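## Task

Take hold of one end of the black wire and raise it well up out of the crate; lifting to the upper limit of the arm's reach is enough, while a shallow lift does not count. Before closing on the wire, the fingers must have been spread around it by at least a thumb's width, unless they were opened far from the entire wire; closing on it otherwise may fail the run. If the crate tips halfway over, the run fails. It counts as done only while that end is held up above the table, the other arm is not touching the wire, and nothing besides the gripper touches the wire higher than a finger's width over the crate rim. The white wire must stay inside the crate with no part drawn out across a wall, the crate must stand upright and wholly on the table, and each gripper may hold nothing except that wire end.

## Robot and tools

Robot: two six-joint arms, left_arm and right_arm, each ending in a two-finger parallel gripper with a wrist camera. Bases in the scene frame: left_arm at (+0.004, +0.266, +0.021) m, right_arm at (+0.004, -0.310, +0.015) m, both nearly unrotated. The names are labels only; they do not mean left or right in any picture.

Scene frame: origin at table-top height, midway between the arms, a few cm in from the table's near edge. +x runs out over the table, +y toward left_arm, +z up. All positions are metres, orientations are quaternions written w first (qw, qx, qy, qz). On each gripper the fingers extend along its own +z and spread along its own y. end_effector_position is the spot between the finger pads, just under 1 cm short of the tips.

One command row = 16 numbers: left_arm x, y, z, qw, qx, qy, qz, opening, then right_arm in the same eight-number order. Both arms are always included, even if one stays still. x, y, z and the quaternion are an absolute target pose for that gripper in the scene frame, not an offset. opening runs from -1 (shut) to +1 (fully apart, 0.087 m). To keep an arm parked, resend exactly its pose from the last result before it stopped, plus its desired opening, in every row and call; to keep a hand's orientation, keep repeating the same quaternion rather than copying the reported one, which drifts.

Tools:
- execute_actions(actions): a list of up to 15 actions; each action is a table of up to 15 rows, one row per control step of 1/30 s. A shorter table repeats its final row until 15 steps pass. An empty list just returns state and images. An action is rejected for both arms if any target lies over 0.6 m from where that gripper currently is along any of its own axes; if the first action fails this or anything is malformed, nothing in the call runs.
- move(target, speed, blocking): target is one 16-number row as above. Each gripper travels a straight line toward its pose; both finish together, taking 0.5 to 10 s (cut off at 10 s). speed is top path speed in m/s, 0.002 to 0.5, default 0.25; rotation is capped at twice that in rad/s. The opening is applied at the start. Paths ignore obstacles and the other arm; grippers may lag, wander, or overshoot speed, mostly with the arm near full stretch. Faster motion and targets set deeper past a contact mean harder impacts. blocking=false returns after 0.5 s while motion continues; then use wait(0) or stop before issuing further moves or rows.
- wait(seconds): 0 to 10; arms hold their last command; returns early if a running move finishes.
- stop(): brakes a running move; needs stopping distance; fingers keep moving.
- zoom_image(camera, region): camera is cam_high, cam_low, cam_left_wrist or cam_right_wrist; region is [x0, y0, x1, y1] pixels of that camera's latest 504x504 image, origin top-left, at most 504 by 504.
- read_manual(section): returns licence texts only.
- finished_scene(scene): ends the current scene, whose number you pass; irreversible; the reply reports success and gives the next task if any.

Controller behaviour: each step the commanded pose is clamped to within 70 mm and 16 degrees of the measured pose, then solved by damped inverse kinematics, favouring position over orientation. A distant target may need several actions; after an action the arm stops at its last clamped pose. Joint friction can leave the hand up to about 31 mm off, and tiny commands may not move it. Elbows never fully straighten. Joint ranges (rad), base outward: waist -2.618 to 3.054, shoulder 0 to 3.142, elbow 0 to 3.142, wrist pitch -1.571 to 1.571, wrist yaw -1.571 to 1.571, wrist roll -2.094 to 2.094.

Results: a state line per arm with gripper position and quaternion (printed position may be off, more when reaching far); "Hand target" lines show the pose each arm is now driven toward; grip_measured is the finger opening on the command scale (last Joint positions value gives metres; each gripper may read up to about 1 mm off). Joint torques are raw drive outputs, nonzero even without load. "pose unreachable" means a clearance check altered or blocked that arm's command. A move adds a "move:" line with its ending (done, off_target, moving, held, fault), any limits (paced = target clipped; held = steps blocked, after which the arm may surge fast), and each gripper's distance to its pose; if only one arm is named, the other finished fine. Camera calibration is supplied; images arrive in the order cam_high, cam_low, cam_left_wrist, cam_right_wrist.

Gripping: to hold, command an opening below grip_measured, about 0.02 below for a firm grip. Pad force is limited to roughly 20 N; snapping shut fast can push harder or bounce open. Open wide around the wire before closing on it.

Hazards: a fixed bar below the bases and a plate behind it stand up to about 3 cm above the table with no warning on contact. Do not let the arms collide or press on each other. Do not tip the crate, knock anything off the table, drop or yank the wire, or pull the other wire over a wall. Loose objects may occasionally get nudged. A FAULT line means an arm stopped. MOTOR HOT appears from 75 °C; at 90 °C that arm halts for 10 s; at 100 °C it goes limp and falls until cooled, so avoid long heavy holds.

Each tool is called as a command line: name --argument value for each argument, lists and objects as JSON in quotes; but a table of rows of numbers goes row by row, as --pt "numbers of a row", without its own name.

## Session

execute_actions --actions '[]'

Scene clock: 0.00 s.
left_arm: end_effector_position=(+0.3087, +0.4422, +0.2249) grip_measured=+1.000 end_effector_quat_wxyz=(+0.306, -0.341, +0.840, -0.289) | right_arm: end_effector_position=(+0.1733, -0.3238, +0.1377) grip_measured=+0.989 end_effector_quat_wxyz=(+0.002, -0.686, +0.727, -0.011)
Joint positions: left_arm=[ 0.87   1.681  1.544 -1.088  0.815 -0.021  0.087] | right_arm=[ 0.067  1.147  0.988 -1.378 -0.03  -1.416  0.087]
Joint velocities: left_arm=[-0.007 -0.017 -0.002 -0.007 -0.051  0.037  0.   ] | right_arm=[-0.012  0.002  0.012 -0.066 -0.007 -0.007  0.001]
Joint torques (N m, as the arm reports them, + toward a larger angle): no reading
Motor temperatures (°C, as the motors report them): left_arm=[32 34 32 31 32 32] | right_arm=[33 36 34 33 33 31]
Hand target (left_arm): +0.309, +0.442, +0.225; +0.306, -0.341, +0.840, -0.289
Hand target (right_arm): +0.173, -0.324, +0.138; -0.002, +0.686, -0.727, +0.011
camera_calibration (this result's frames):
cam_left_wrist: T_world_to_cam=[[0.403014, -0.590199, 0.699461, -0.0213016], [-0.914922, -0.278427, 0.292225, 0.360505], [0.0222778, -0.757723, -0.652196, 0.612566], [0, 0, 0, 1]] pos_world=[0.324772, 0.551957, 0.309064]
cam_right_wrist: T_world_to_cam=[[0.99788, -0.0540868, 0.0362021, -0.203776], [-0.0625369, -0.642708, 0.763555, -0.281941], [-0.0180309, -0.7642, -0.644727, -0.0163218], [0, 0, 0, 1]] pos_world=[0.185418, -0.204701, 0.212132]

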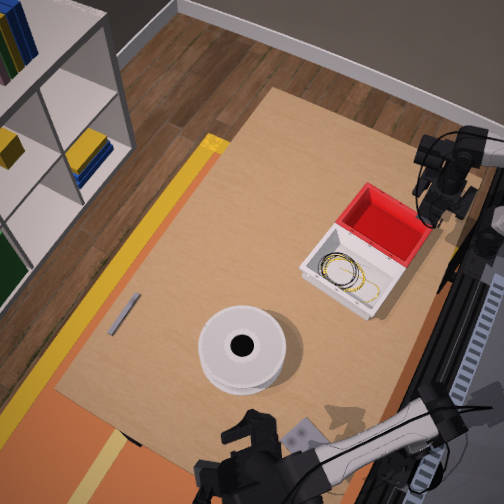

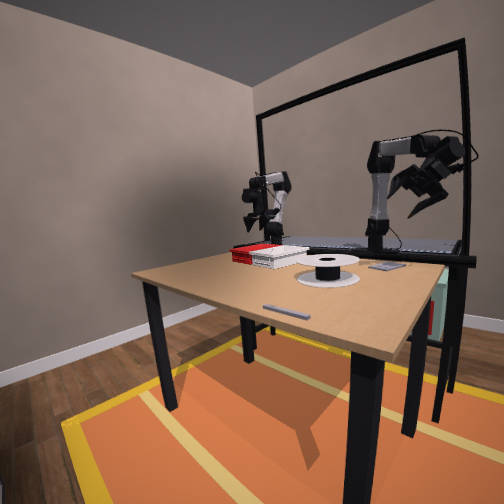

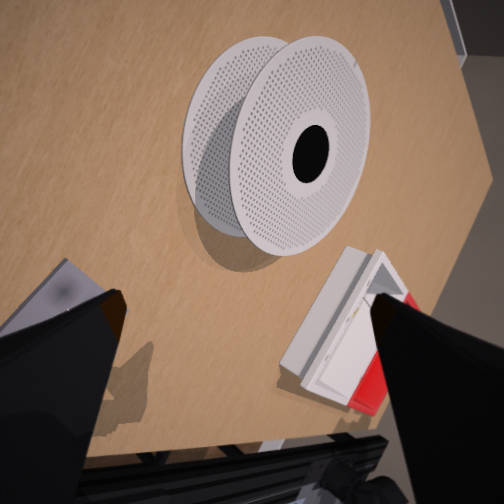

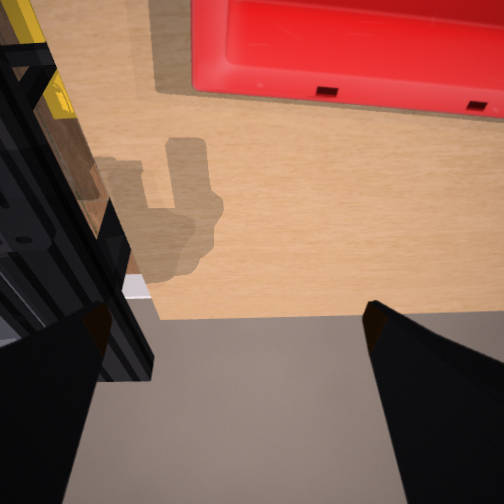

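move --target '[0.28,-0.0,0.2,0.321,0.321,0.883,-0.117,-0.4,0.173,-0.324,0.138,0.002,-0.686,0.727,-0.011,1]'

zoom_image --camera "cam_left_wrist" --region '[100,50,400,350]'

Scene clock: 5.87 s.
left_arm: end_effector_position=(+0.2738, -0.0025, +0.1985) grip_measured=-0.400 end_effector_quat_wxyz=(+0.318, +0.317, +0.884, -0.128) | right_arm: end_effector_position=(+0.1733, -0.3238, +0.1377) grip_measured=+0.989 end_effector_quat_wxyz=(+0.002, -0.686, +0.727, -0.011)
Joint positions: left_arm=[-0.827  1.5    1.327 -0.704 -0.052 -0.09   0.026] | right_arm=[ 0.067  1.147  0.988 -1.378 -0.03  -1.416  0.087]
Joint velocities: left_arm=[ 0.002 -0.022 -0.007 -0.007  0.051  0.022  0.   ] | right_arm=[-0.017  0.012 -0.007  0.007 -0.051  0.037 -0.   ]
Joint torques (N m, as the arm reports them, + toward a larger angle): left_arm=[-0.21 -5.93 10.31  1.27 -0.12  0.15] | right_arm=[-0.24 -2.4   5.1   0.35 -0.13  0.05]
Motor temperatures (°C, as the motors report them): left_arm=[32 35 33 32 32 32] | right_arm=[33 36 35 33 33 31]
Hand target (left_arm): +0.276, -0.005, +0.201; +0.320, +0.321, +0.883, -0.124
Hand target (right_arm): +0.173, -0.324, +0.138; -0.002, +0.686, -0.727, +0.011
Off the commanded pose (left_arm): 0.007 m, 1 deg.
Off the commanded pose (right_arm): 0.000 m, 0 deg.
move: done
camera_calibration (this result's frames):
cam_left_wrist: T_world_to_cam=[[-0.63538, -0.771494, 0.0330155, 0.164967], [-0.757341, 0.630931, 0.168409, 0.196276], [-0.150757, 0.0819994, -0.985164, 0.374725], [0, 0, 0, 1]] pos_world=[0.309957, -0.0272927, 0.330665]
cam_right_wrist: T_world_to_cam=[[0.99788, -0.0540868, 0.0362021, -0.203776], [-0.0625369, -0.642708, 0.763555, -0.281941], [-0.0180309, -0.7642, -0.644727, -0.0163218], [0, 0, 0, 1]] pos_world=[0.185418, -0.204701, 0.212132]

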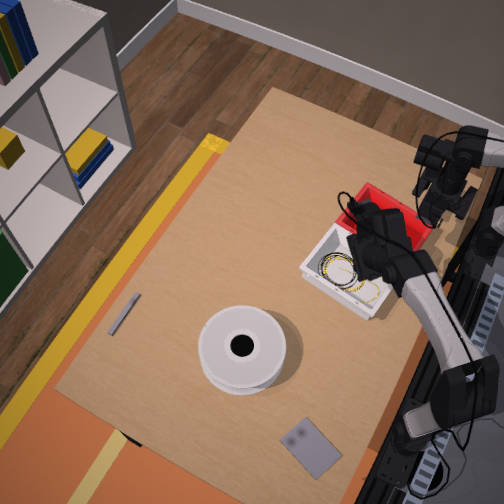

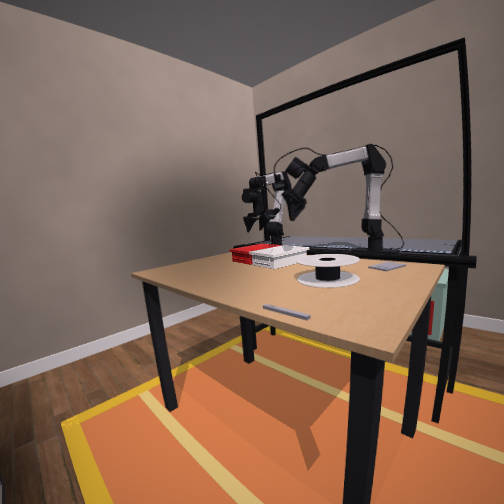

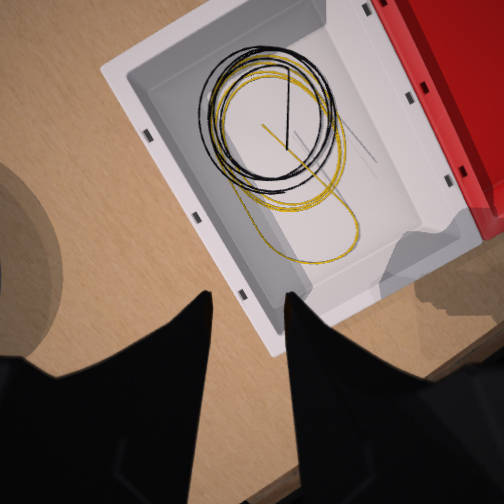

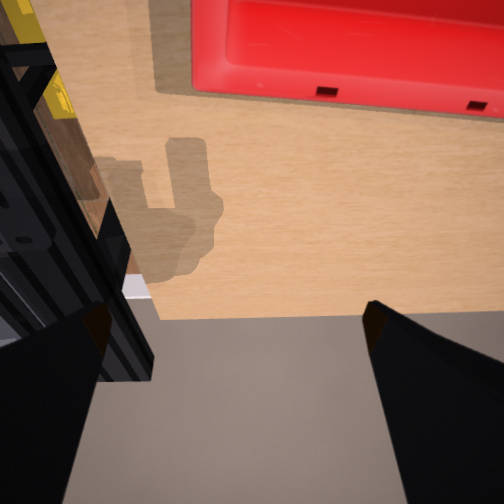

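Region (100, 50, 400, 350) of cam_left_wrist's 504x504 image, scaled by 1.680, with more detail than that image has.

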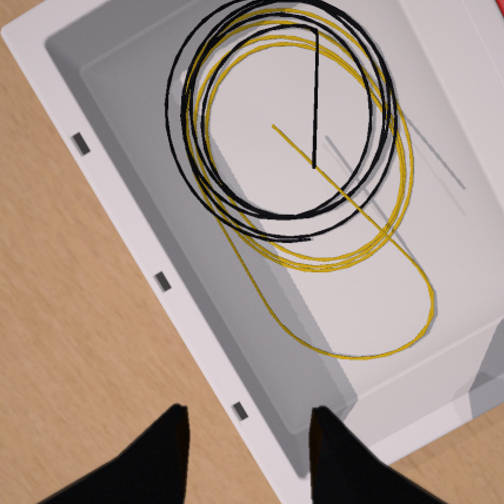

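move --target '[0.315,-0.065,0.13,0.321,0.321,0.883,-0.117,-0.4,0.173,-0.324,0.138,0.002,-0.686,0.727,-0.011,1]' --speed 0.15

Scene clock: 9.43 s.
left_arm: end_effector_position=(+0.3104, -0.0569, +0.1243) grip_measured=-0.400 end_effector_quat_wxyz=(+0.309, +0.323, +0.887, -0.112) | right_arm: end_effector_position=(+0.1733, -0.3238, +0.1377) grip_measured=+0.989 end_effector_quat_wxyz=(+0.002, -0.686, +0.727, -0.011)
Joint positions: left_arm=[-0.867  1.787  1.354 -0.476 -0.094 -0.108  0.026] | right_arm=[ 0.067  1.147  0.988 -1.378 -0.03  -1.416  0.087]
Joint velocities: left_arm=[-0.007 -0.012  0.007  0.007  0.007 -0.022  0.001] | right_arm=[-0.022 -0.002 -0.007 -0.066  0.037  0.051 -0.001]
Joint torques (N m, as the arm reports them, + toward a larger angle): left_arm=[-0.43 -9.23 10.1   1.38 -0.14  0.03] | right_arm=[-0.14 -2.52  5.09  0.34 -0.13  0.06]
Motor temperatures (°C, as the motors report them): left_arm=[32 35 34 33 32 32] | right_arm=[33 36 35 33 33 31]
Hand target (left_arm): +0.314, -0.065, +0.129; +0.321, +0.321, +0.883, -0.117
Hand target (right_arm): +0.173, -0.324, +0.138; -0.002, +0.686, -0.727, +0.011
Off the commanded pose (left_arm): 0.011 m, 2 deg.
Off the commanded pose (right_arm): 0.000 m, 0 deg.
move: off_target (left_arm)
camera_calibration (this result's frames):
cam_left_wrist: T_world_to_cam=[[-0.635273, -0.772242, 0.00832583, 0.151663], [-0.75629, 0.624261, 0.195767, 0.266677], [-0.156377, 0.118069, -0.980615, 0.314859], [0, 0, 0, 1]] pos_world=[0.347269, -0.0865299, 0.255286]
cam_right_wrist: T_world_to_cam=[[0.99788, -0.0540868, 0.0362021, -0.203776], [-0.0625369, -0.642708, 0.763555, -0.281941], [-0.0180309, -0.7642, -0.644727, -0.0163218], [0, 0, 0, 1]] pos_world=[0.185418, -0.204701, 0.212132]

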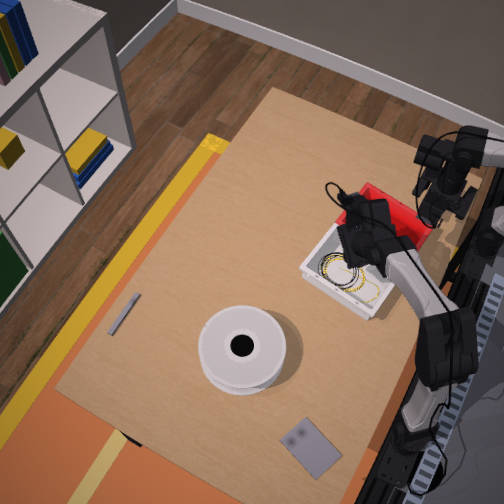

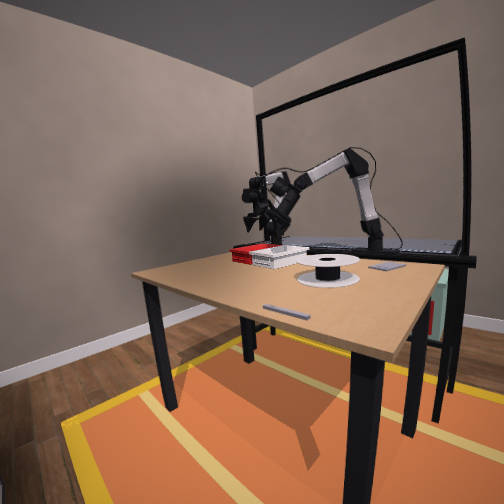

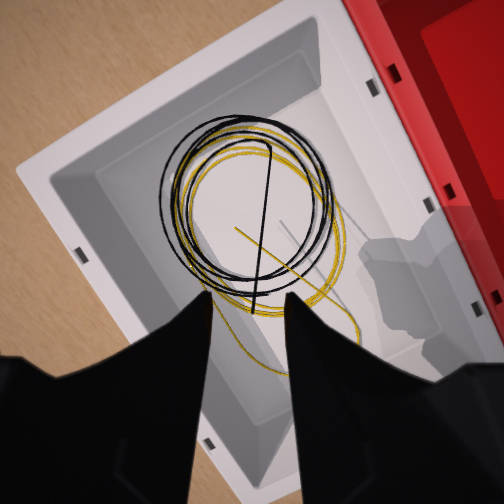

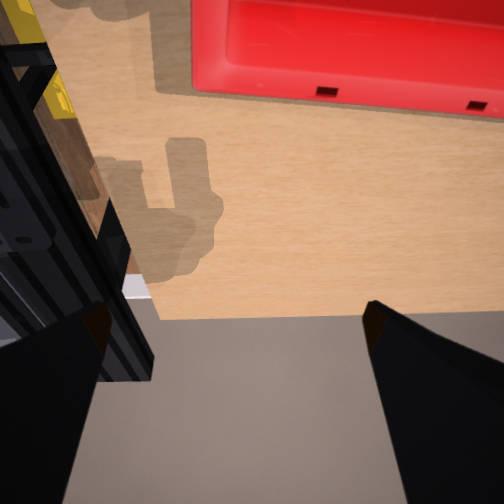

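move --target '[0.313,-0.066,0.092,0.321,0.321,0.883,-0.117,-0.4,0.173,-0.324,0.138,0.002,-0.686,0.727,-0.011,1]' --speed 0.05

zoom_image --camera "cam_low" --region '[220,190,320,290]'

Scene clock: 14.60 s.
left_arm: end_effector_position=(+0.3167, -0.0635, +0.1007) grip_measured=-0.400 end_effector_quat_wxyz=(+0.325, +0.318, +0.883, -0.119) | right_arm: end_effector_position=(+0.1733, -0.3238, +0.1377) grip_measured=+0.989 end_effector_quat_wxyz=(+0.002, -0.686, +0.727, -0.011)
Joint positions: left_arm=[-0.867  1.817  1.277 -0.333 -0.097 -0.11   0.026] | right_arm=[ 0.067  1.147  0.988 -1.378 -0.03  -1.416  0.087]
Joint velocities: left_arm=[ 0.002 -0.012 -0.002 -0.022 -0.051 -0.022 -0.001] | right_arm=[-0.002 -0.022  0.012  0.022 -0.11  -0.022 -0.001]
Joint torques (N m, as the arm reports them, + toward a larger angle): left_arm=[-0.72 -9.24  6.94  1.44 -0.15  0.02] | right_arm=[-0.16 -2.4   5.07  0.35 -0.14  0.04]
Motor temperatures (°C, as the motors report them): left_arm=[32 36 35 34 32 32] | right_arm=[33 36 36 33 33 31]
Hand target (left_arm): +0.313, -0.066, +0.092; +0.321, +0.321, +0.883, -0.117
Hand target (right_arm): +0.173, -0.324, +0.138; -0.002, +0.686, -0.727, +0.011
Off the commanded pose (left_arm): 0.010 m, 1 deg.
Off the commanded pose (right_arm): 0.000 m, 0 deg.
move: done
camera_calibration (this result's frames):
cam_left_wrist: T_world_to_cam=[[-0.63272, -0.774278, 0.0126087, 0.149414], [-0.76296, 0.626093, 0.160932, 0.28592], [-0.1325, 0.0922052, -0.986885, 0.284834], [0, 0, 0, 1]] pos_world=[0.350424, -0.0895879, 0.233201]
cam_right_wrist: T_world_to_cam=[[0.99788, -0.0540868, 0.0362021, -0.203776], [-0.0625369, -0.642708, 0.763555, -0.281941], [-0.0180309, -0.7642, -0.644727, -0.0163218], [0, 0, 0, 1]] pos_world=[0.185418, -0.204701, 0.212132]

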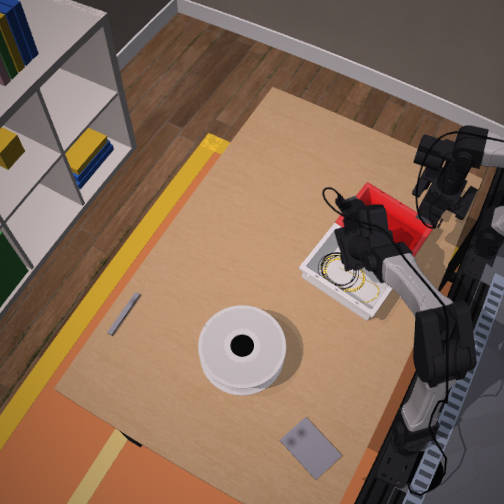

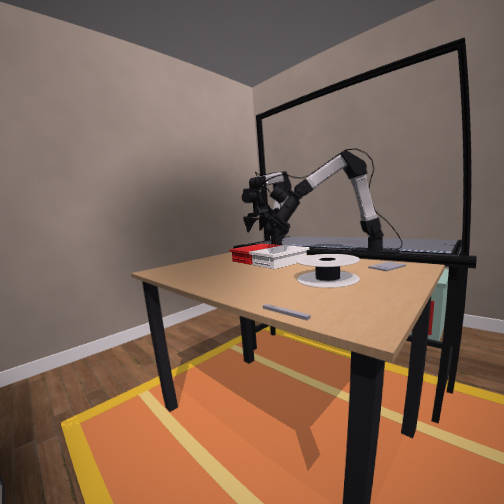

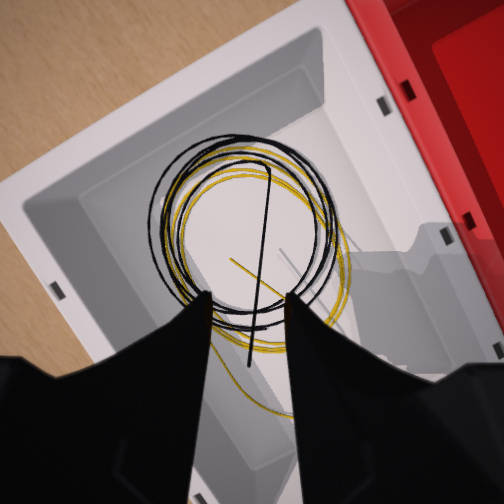

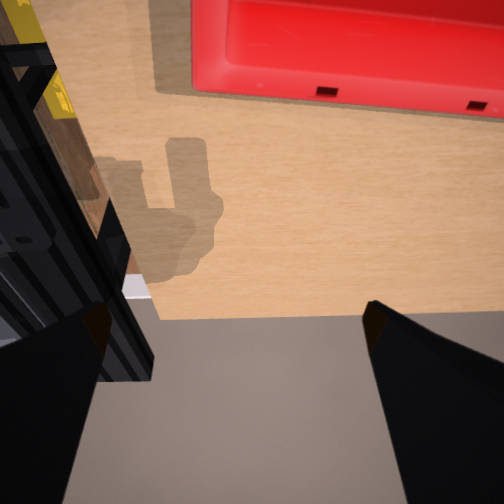

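Region (220, 190, 320, 290) of cam_low's 504x504 image, scaled by 5.040, with more detail than that image has.

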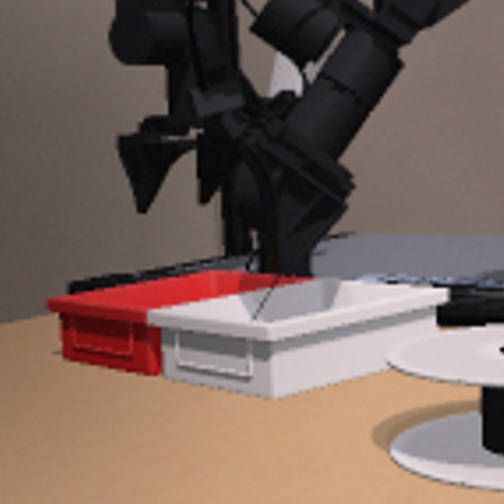

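move --target '[0.308,-0.062,0.076,0.321,0.321,0.883,-0.117,-0.4,0.173,-0.324,0.138,0.002,-0.686,0.727,-0.011,1]' --speed 0.05

move --target '[0.308,-0.062,0.076,0.321,0.321,0.883,-0.117,-1,0.173,-0.324,0.138,0.002,-0.686,0.727,-0.011,1]'

move --target '[0.308,-0.062,0.25,0.321,0.321,0.883,-0.117,-1,0.173,-0.324,0.138,0.002,-0.686,0.727,-0.011,1]' --speed 0.1

Scene clock: 22.80 s.
left_arm: end_effector_position=(+0.3112, -0.0610, +0.0844) grip_measured=-0.400 end_effector_quat_wxyz=(+0.324, +0.320, +0.882, -0.120) | right_arm: end_effector_position=(+0.1733, -0.3238, +0.1377) grip_measured=+0.989 end_effector_quat_wxyz=(+0.002, -0.686, +0.727, -0.011)
Joint positions: left_arm=[-0.872  1.817  1.209 -0.265 -0.098 -0.112  0.026] | right_arm=[ 0.067  1.147  0.988 -1.378 -0.03  -1.416  0.087]
Joint velocities: left_arm=[ 0.022  0.002 -0.017  0.022 -0.081  0.037 -0.001] | right_arm=[-0.017 -0.002  0.002  0.007 -0.051 -0.066  0.002]
Joint torques (N m, as the arm reports them, + toward a larger angle): left_arm=[-0.47 -9.17  6.69  1.49 -0.15  0.01] | right_arm=[-0.15 -2.44  5.09  0.37 -0.11  0.01]
Motor temperatures (°C, as the motors report them): left_arm=[32 38 35 35 32 32] | right_arm=[33 36 37 33 33 31]
Hand target (left_arm): +0.308, -0.062, +0.076; +0.321, +0.321, +0.883, -0.117
Hand target (right_arm): +0.173, -0.324, +0.138; -0.002, +0.686, -0.727, +0.011
Off the commanded pose (left_arm): 0.009 m, 1 deg.
Off the commanded pose (right_arm): 0.000 m, 0 deg.
move: done
camera_calibration (this result's frames):
cam_left_wrist: T_world_to_cam=[[-0.634928, -0.77246, 0.0131554, 0.148863], [-0.761081, 0.628319, 0.161156, 0.282272], [-0.132752, 0.0923102, -0.986841, 0.267941], [0, 0, 0, 1]] pos_world=[0.344919, -0.0871003, 0.216967]
cam_right_wrist: T_world_to_cam=[[0.99788, -0.0540868, 0.0362021, -0.203776], [-0.0625369, -0.642708, 0.763555, -0.281941], [-0.0180309, -0.7642, -0.644727, -0.0163218], [0, 0, 0, 1]] pos_world=[0.185418, -0.204701, 0.212132]

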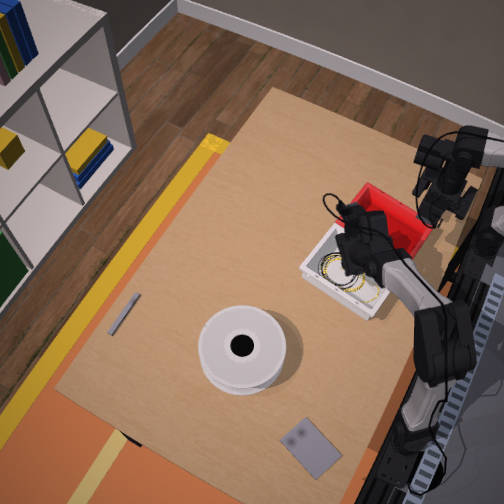

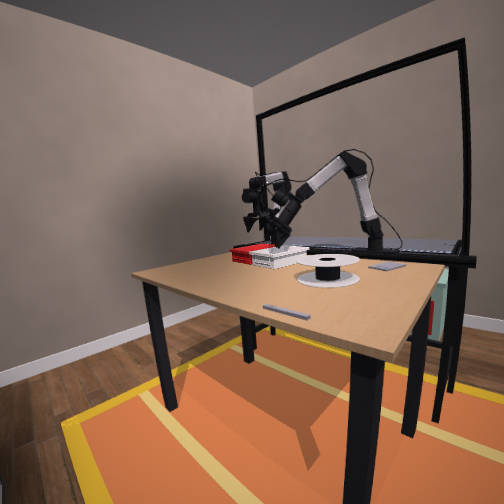

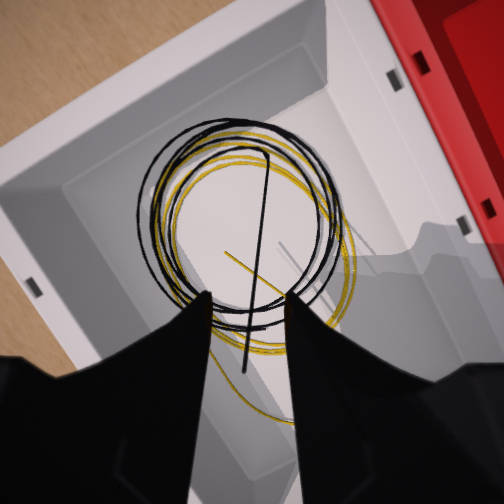

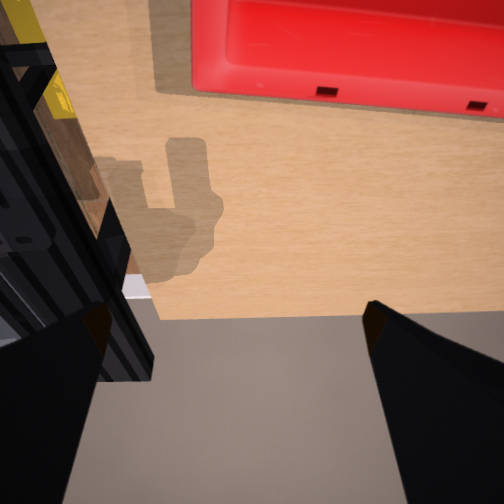

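Scene clock: 23.50 s.
left_arm: end_effector_position=(+0.3114, -0.0611, +0.0846) grip_measured=-0.978 end_effector_quat_wxyz=(+0.325, +0.320, +0.882, -0.120) | right_arm: end_effector_position=(+0.1733, -0.3238, +0.1377) grip_measured=+0.989 end_effector_quat_wxyz=(+0.002, -0.686, +0.727, -0.011)
Joint positions: left_arm=[-0.872  1.817  1.209 -0.264 -0.098 -0.112  0.001] | right_arm=[ 0.067  1.147  0.988 -1.378 -0.03  -1.416  0.087]
Joint velocities: left_arm=[-0.007 -0.022 -0.002 -0.051 -0.11  -0.022 -0.002] | right_arm=[ 0.017 -0.007 -0.002  0.081  0.007  0.066 -0.   ]
Joint torques (N m, as the arm reports them, + toward a larger angle): left_arm=[-0.46 -9.2   6.68  1.45 -0.15  0.02] | right_arm=[-0.23 -2.51  5.11  0.34 -0.11  0.03]
Motor temperatures (°C, as the motors report them): left_arm=[32 38 36 35 32 32] | right_arm=[33 36 37 33 33 31]
Hand target (left_arm): +0.308, -0.062, +0.076; +0.321, +0.321, +0.883, -0.117
Hand target (right_arm): +0.173, -0.324, +0.138; -0.002, +0.686, -0.727, +0.011
Off the commanded pose (left_arm): 0.009 m, 1 deg.
Off the commanded pose (right_arm): 0.000 m, 0 deg.
move: done
camera_calibration (this result's frames):
cam_left_wrist: T_world_to_cam=[[-0.634932, -0.772453, 0.0133346, 0.148809], [-0.761207, 0.628451, 0.16004, 0.282632], [-0.132004, 0.0914643, -0.98702, 0.267857], [0, 0, 0, 1]] pos_world=[0.344984, -0.0871717, 0.217163]
cam_right_wrist: T_world_to_cam=[[0.99788, -0.0540868, 0.0362021, -0.203776], [-0.0625369, -0.642708, 0.763555, -0.281941], [-0.0180309, -0.7642, -0.644727, -0.0163218], [0, 0, 0, 1]] pos_world=[0.185418, -0.204701, 0.212132]

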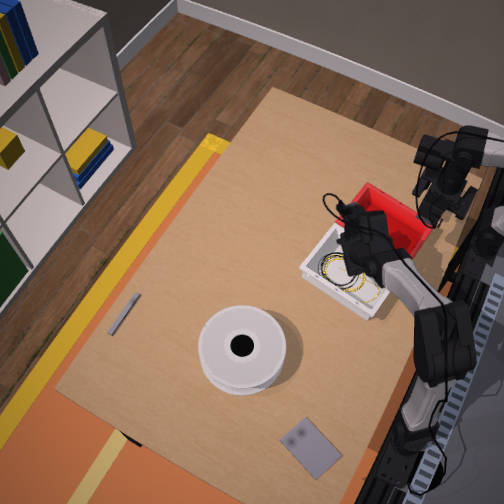

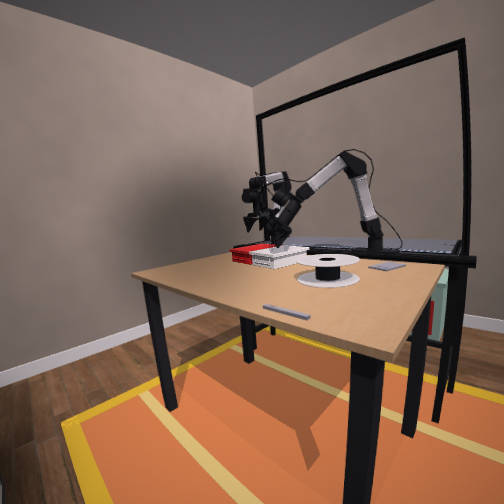

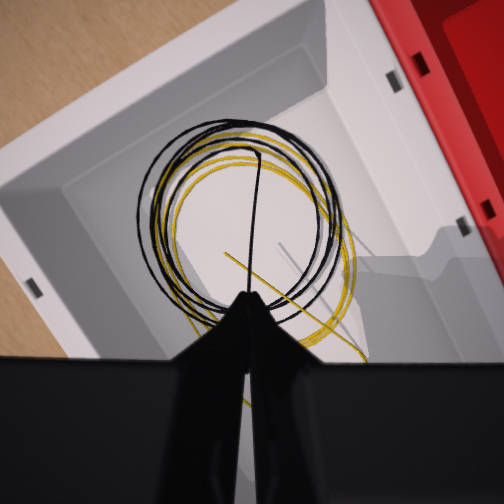

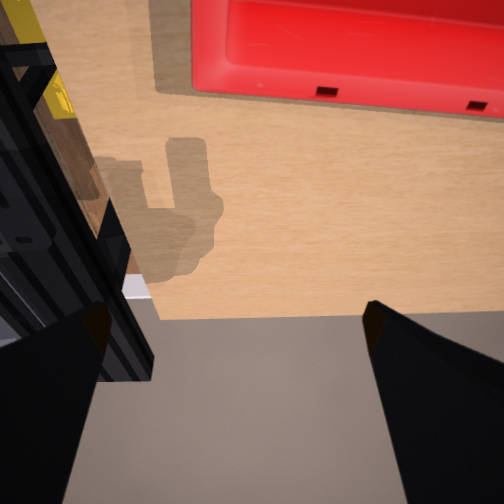

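Scene clock: 25.80 s.
left_arm: end_effector_position=(+0.3090, -0.0564, +0.2509) grip_measured=-0.978 end_effector_quat_wxyz=(+0.323, +0.319, +0.883, -0.118) | right_arm: end_effector_position=(+0.1733, -0.3238, +0.1377) grip_measured=+0.989 end_effector_quat_wxyz=(+0.002, -0.686, +0.727, -0.011)
Joint positions: left_arm=[-0.872  1.782  1.841 -0.936 -0.1   -0.114  0.001] | right_arm=[ 0.067  1.147  0.988 -1.378 -0.03  -1.416  0.087]
Joint velocities: left_arm=[ 0.002 -0.002 -0.017 -0.007 -0.051  0.051 -0.   ] | right_arm=[-0.012 -0.002 -0.022 -0.007 -0.022  0.037 -0.001]
Joint torques (N m, as the arm reports them, + toward a larger angle): left_arm=[-0.73 -8.6   9.67  1.25 -0.15  0.02] | right_arm=[-0.18 -2.51  5.08  0.36 -0.13  0.03]
Motor temperatures (°C, as the motors report them): left_arm=[32 39 36 35 32 32] | right_arm=[33 36 37 33 33 31]
Hand target (left_arm): +0.307, -0.061, +0.250; +0.321, +0.321, +0.883, -0.117
Hand target (right_arm): +0.173, -0.324, +0.138; -0.002, +0.686, -0.727, +0.011
Off the commanded pose (left_arm): 0.006 m, 0 deg.
Off the commanded pose (right_arm): 0.000 m, 0 deg.
move: done
camera_calibration (this result's frames):
cam_left_wrist: T_world_to_cam=[[-0.632429, -0.774521, 0.0122425, 0.148158], [-0.762683, 0.625371, 0.165002, 0.250273], [-0.135453, 0.0950147, -0.986217, 0.432344], [0, 0, 0, 1]] pos_world=[0.343141, -0.0828404, 0.383276]
cam_right_wrist: T_world_to_cam=[[0.99788, -0.0540868, 0.0362021, -0.203776], [-0.0625369, -0.642708, 0.763555, -0.281941], [-0.0180309, -0.7642, -0.644727, -0.0163218], [0, 0, 0, 1]] pos_world=[0.185418, -0.204701, 0.212132]

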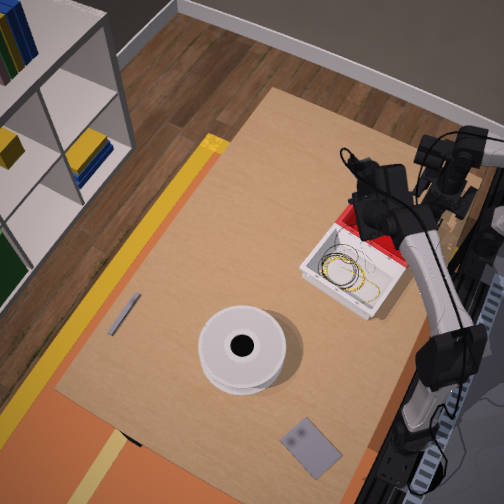

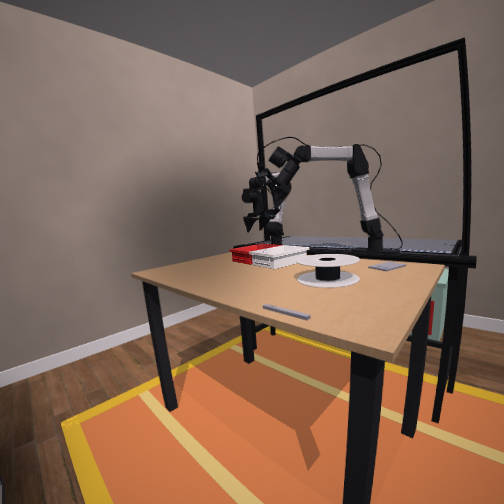

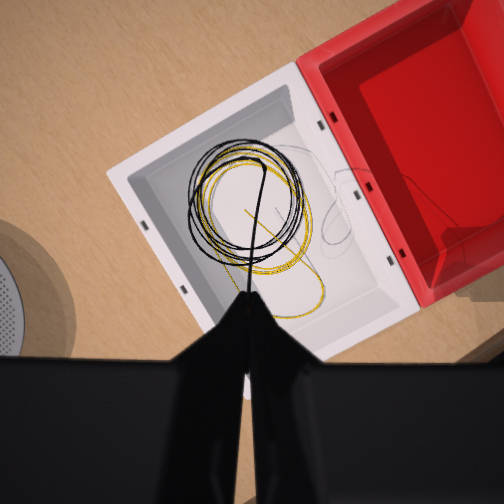

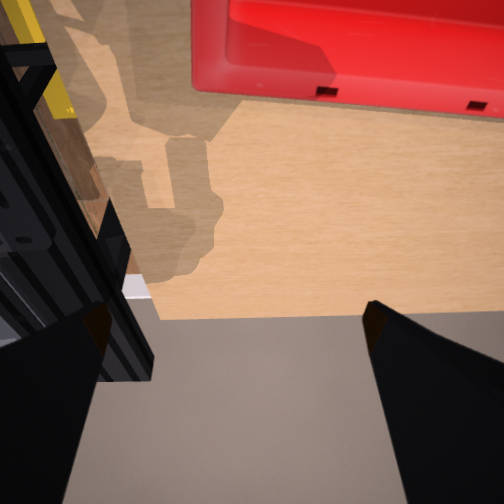

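move --target '[0.32,-0.04,0.5,0.664,0.242,0.664,-0.242,-1,0.173,-0.324,0.138,0.002,-0.686,0.727,-0.011,1]' --speed 0.1

move --target '[0.27,0.02,0.77,0.883,0.117,0.321,-0.321,-1,0.173,-0.324,0.138,0.002,-0.686,0.727,-0.011,1]' --speed 0.1

zoom_image --camera "cam_low" --region '[180,50,420,290]'

zoom_image --camera "cam_high" --region '[280,170,440,330]'

Scene clock: 35.93 s.
left_arm: end_effector_position=(+0.3199, -0.0461, +0.4901) grip_measured=-0.978 end_effector_quat_wxyz=(+0.654, +0.250, +0.674, -0.234) | right_arm: end_effector_position=(+0.1733, -0.3238, +0.1377) grip_measured=+0.989 end_effector_quat_wxyz=(+0.002, -0.686, +0.727, -0.011)
Joint positions: left_arm=[-0.872  1.457  1.816 -0.395 -0.147  0.013  0.001] | right_arm=[ 0.067  1.147  0.988 -1.378 -0.03  -1.416  0.087]
Joint velocities: left_arm=[-0.002 -0.012 -0.002 -0.022  0.022 -0.081 -0.   ] | right_arm=[ 0.017 -0.012 -0.002 -0.022 -0.007 -0.051  0.   ]
Joint torques (N m, as the arm reports them, + toward a larger angle): left_arm=[ 0.87 -7.8   7.39  1.82 -0.03  0.13] | right_arm=[-0.21 -2.37  5.06  0.37 -0.12  0.05]
Motor temperatures (°C, as the motors report them): left_arm=[32 40 37 36 32 32] | right_arm=[33 36 37 33 33 31]
Hand target (left_arm): +0.319, -0.039, +0.501; +0.667, +0.243, +0.664, -0.235
Hand target (right_arm): +0.173, -0.324, +0.138; -0.002, +0.686, -0.727, +0.011
Off the commanded pose (left_arm): 0.012 m, 2 deg.
Off the commanded pose (right_arm): 0.000 m, 0 deg.
move: off_target (left_arm)
camera_calibration (this result's frames):
cam_left_wrist: T_world_to_cam=[[-0.643632, -0.765334, 0.00152528, 0.169352], [-0.600915, 0.504122, -0.620291, 0.54022], [0.473961, -0.400156, -0.78437, 0.352076], [0, 0, 0, 1]] pos_world=[0.266757, -0.00184101, 0.610993]
cam_right_wrist: T_world_to_cam=[[0.99788, -0.0540868, 0.0362021, -0.203776], [-0.0625369, -0.642708, 0.763555, -0.281941], [-0.0180309, -0.7642, -0.644727, -0.0163218], [0, 0, 0, 1]] pos_world=[0.185418, -0.204701, 0.212132]

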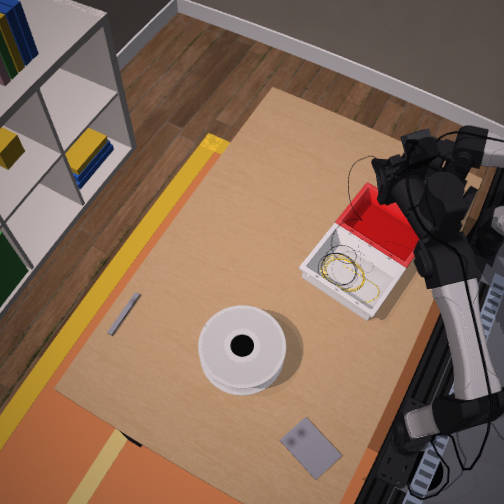

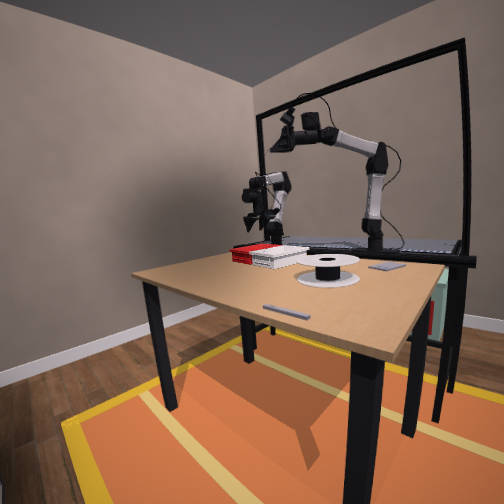

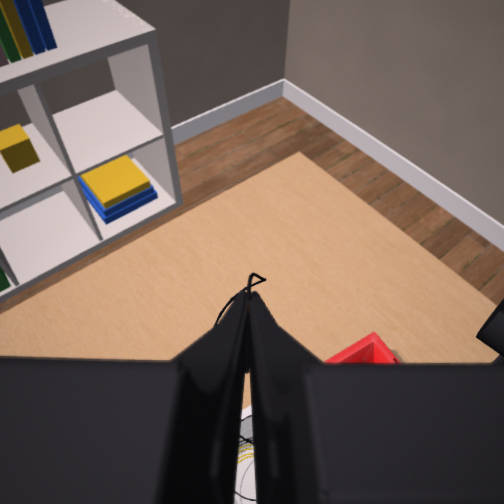

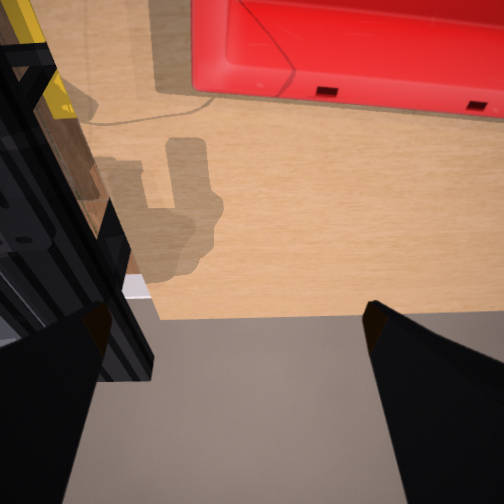

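Scene clock: 40.83 s.
left_arm: end_effector_position=(+0.2659, +0.0224, +0.7663) grip_measured=-0.978 end_effector_quat_wxyz=(+0.882, +0.114, +0.328, -0.318) | right_arm: end_effector_position=(+0.1733, -0.3238, +0.1377) grip_measured=+0.989 end_effector_quat_wxyz=(+0.002, -0.686, +0.727, -0.011)
Joint positions: left_arm=[-0.841  1.563  2.268  0.158 -0.081  0.095  0.001] | right_arm=[ 0.067  1.147  0.988 -1.378 -0.03  -1.416  0.087]
Joint velocities: left_arm=[-0.002  0.007 -0.012 -0.007  0.007  0.022  0.   ] | right_arm=[-0.002 -0.012 -0.012  0.022 -0.007  0.007  0.   ]
Joint torques (N m, as the arm reports them, + toward a larger angle): left_arm=[ 0.89 -2.61  6.43  0.92  0.09  0.13] | right_arm=[-0.13 -2.4   5.02  0.35 -0.14  0.05]
Motor temperatures (°C, as the motors report them): left_arm=[32 40 37 36 32 32] | right_arm=[33 36 38 33 33 31]
Hand target (left_arm): +0.269, +0.022, +0.769; +0.886, +0.115, +0.322, -0.314
Hand target (right_arm): +0.173, -0.324, +0.138; -0.002, +0.686, -0.727, +0.011
Off the commanded pose (left_arm): 0.006 m, 1 deg.
Off the commanded pose (right_arm): 0.000 m, 0 deg.
move: done
camera_calibration (this result's frames):
cam_left_wrist: T_world_to_cam=[[-0.64326, -0.765522, 0.0139007, 0.177047], [-0.0140912, -0.00631555, -0.999881, 0.790855], [0.765518, -0.643379, -0.00672459, -0.0463174], [0, 0, 0, 1]] pos_world=[0.160488, 0.110728, 0.787988]
cam_right_wrist: T_world_to_cam=[[0.99788, -0.0540868, 0.0362021, -0.203776], [-0.0625369, -0.642708, 0.763555, -0.281941], [-0.0180309, -0.7642, -0.644727, -0.0163218], [0, 0, 0, 1]] pos_world=[0.185418, -0.204701, 0.212132]

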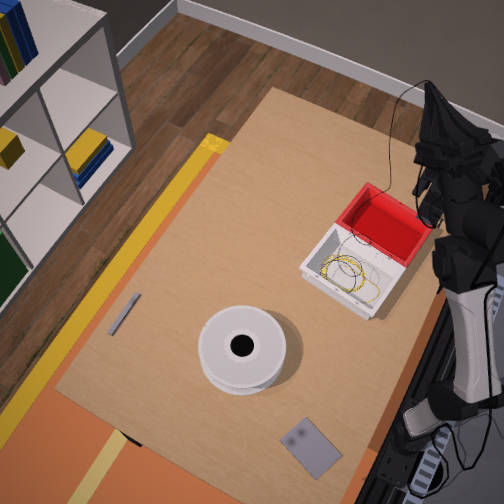

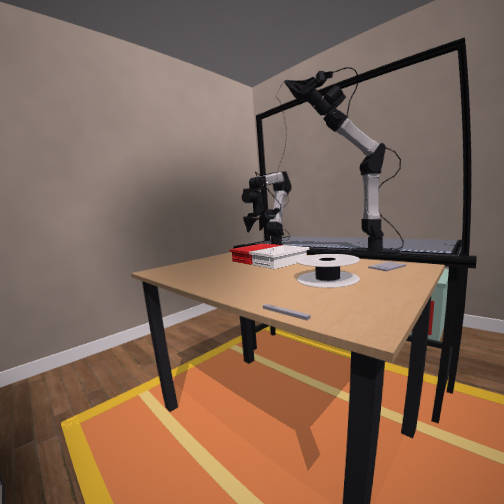

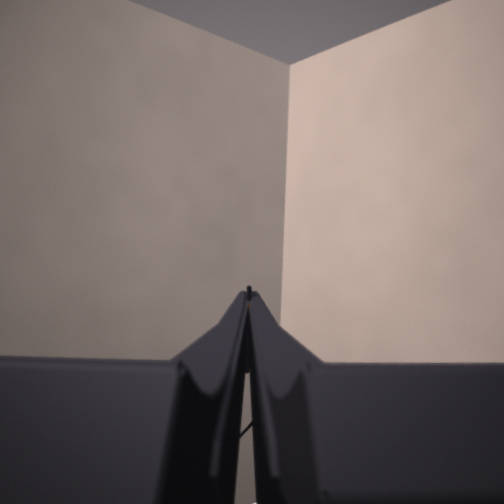

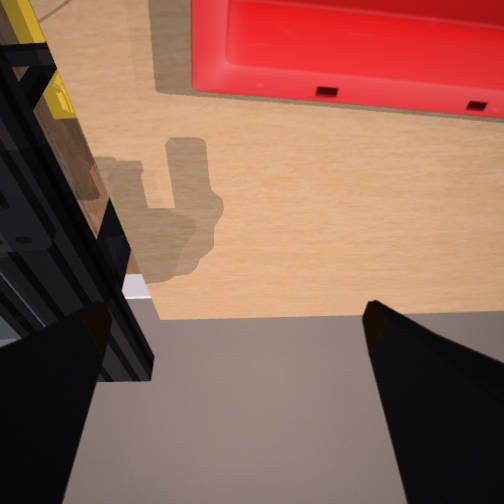

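Region (180, 50, 420, 290) of cam_low's 504x504 image, scaled by 2.100, with more detail than that image has.

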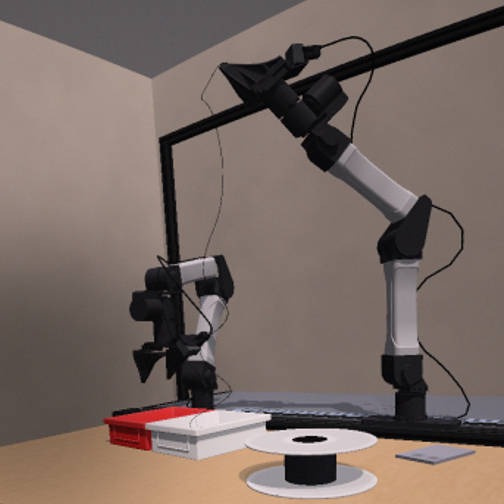

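Region (280, 170, 440, 330) of cam_high's 504x504 image, scaled by 3.150, with more detail than that image has.

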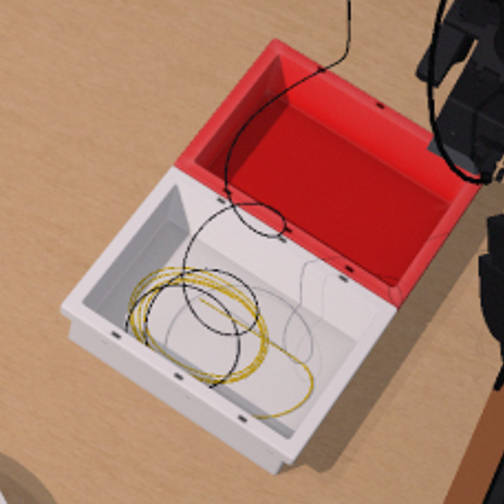

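finished_scene --scene 2

The scene is finished: the task was done.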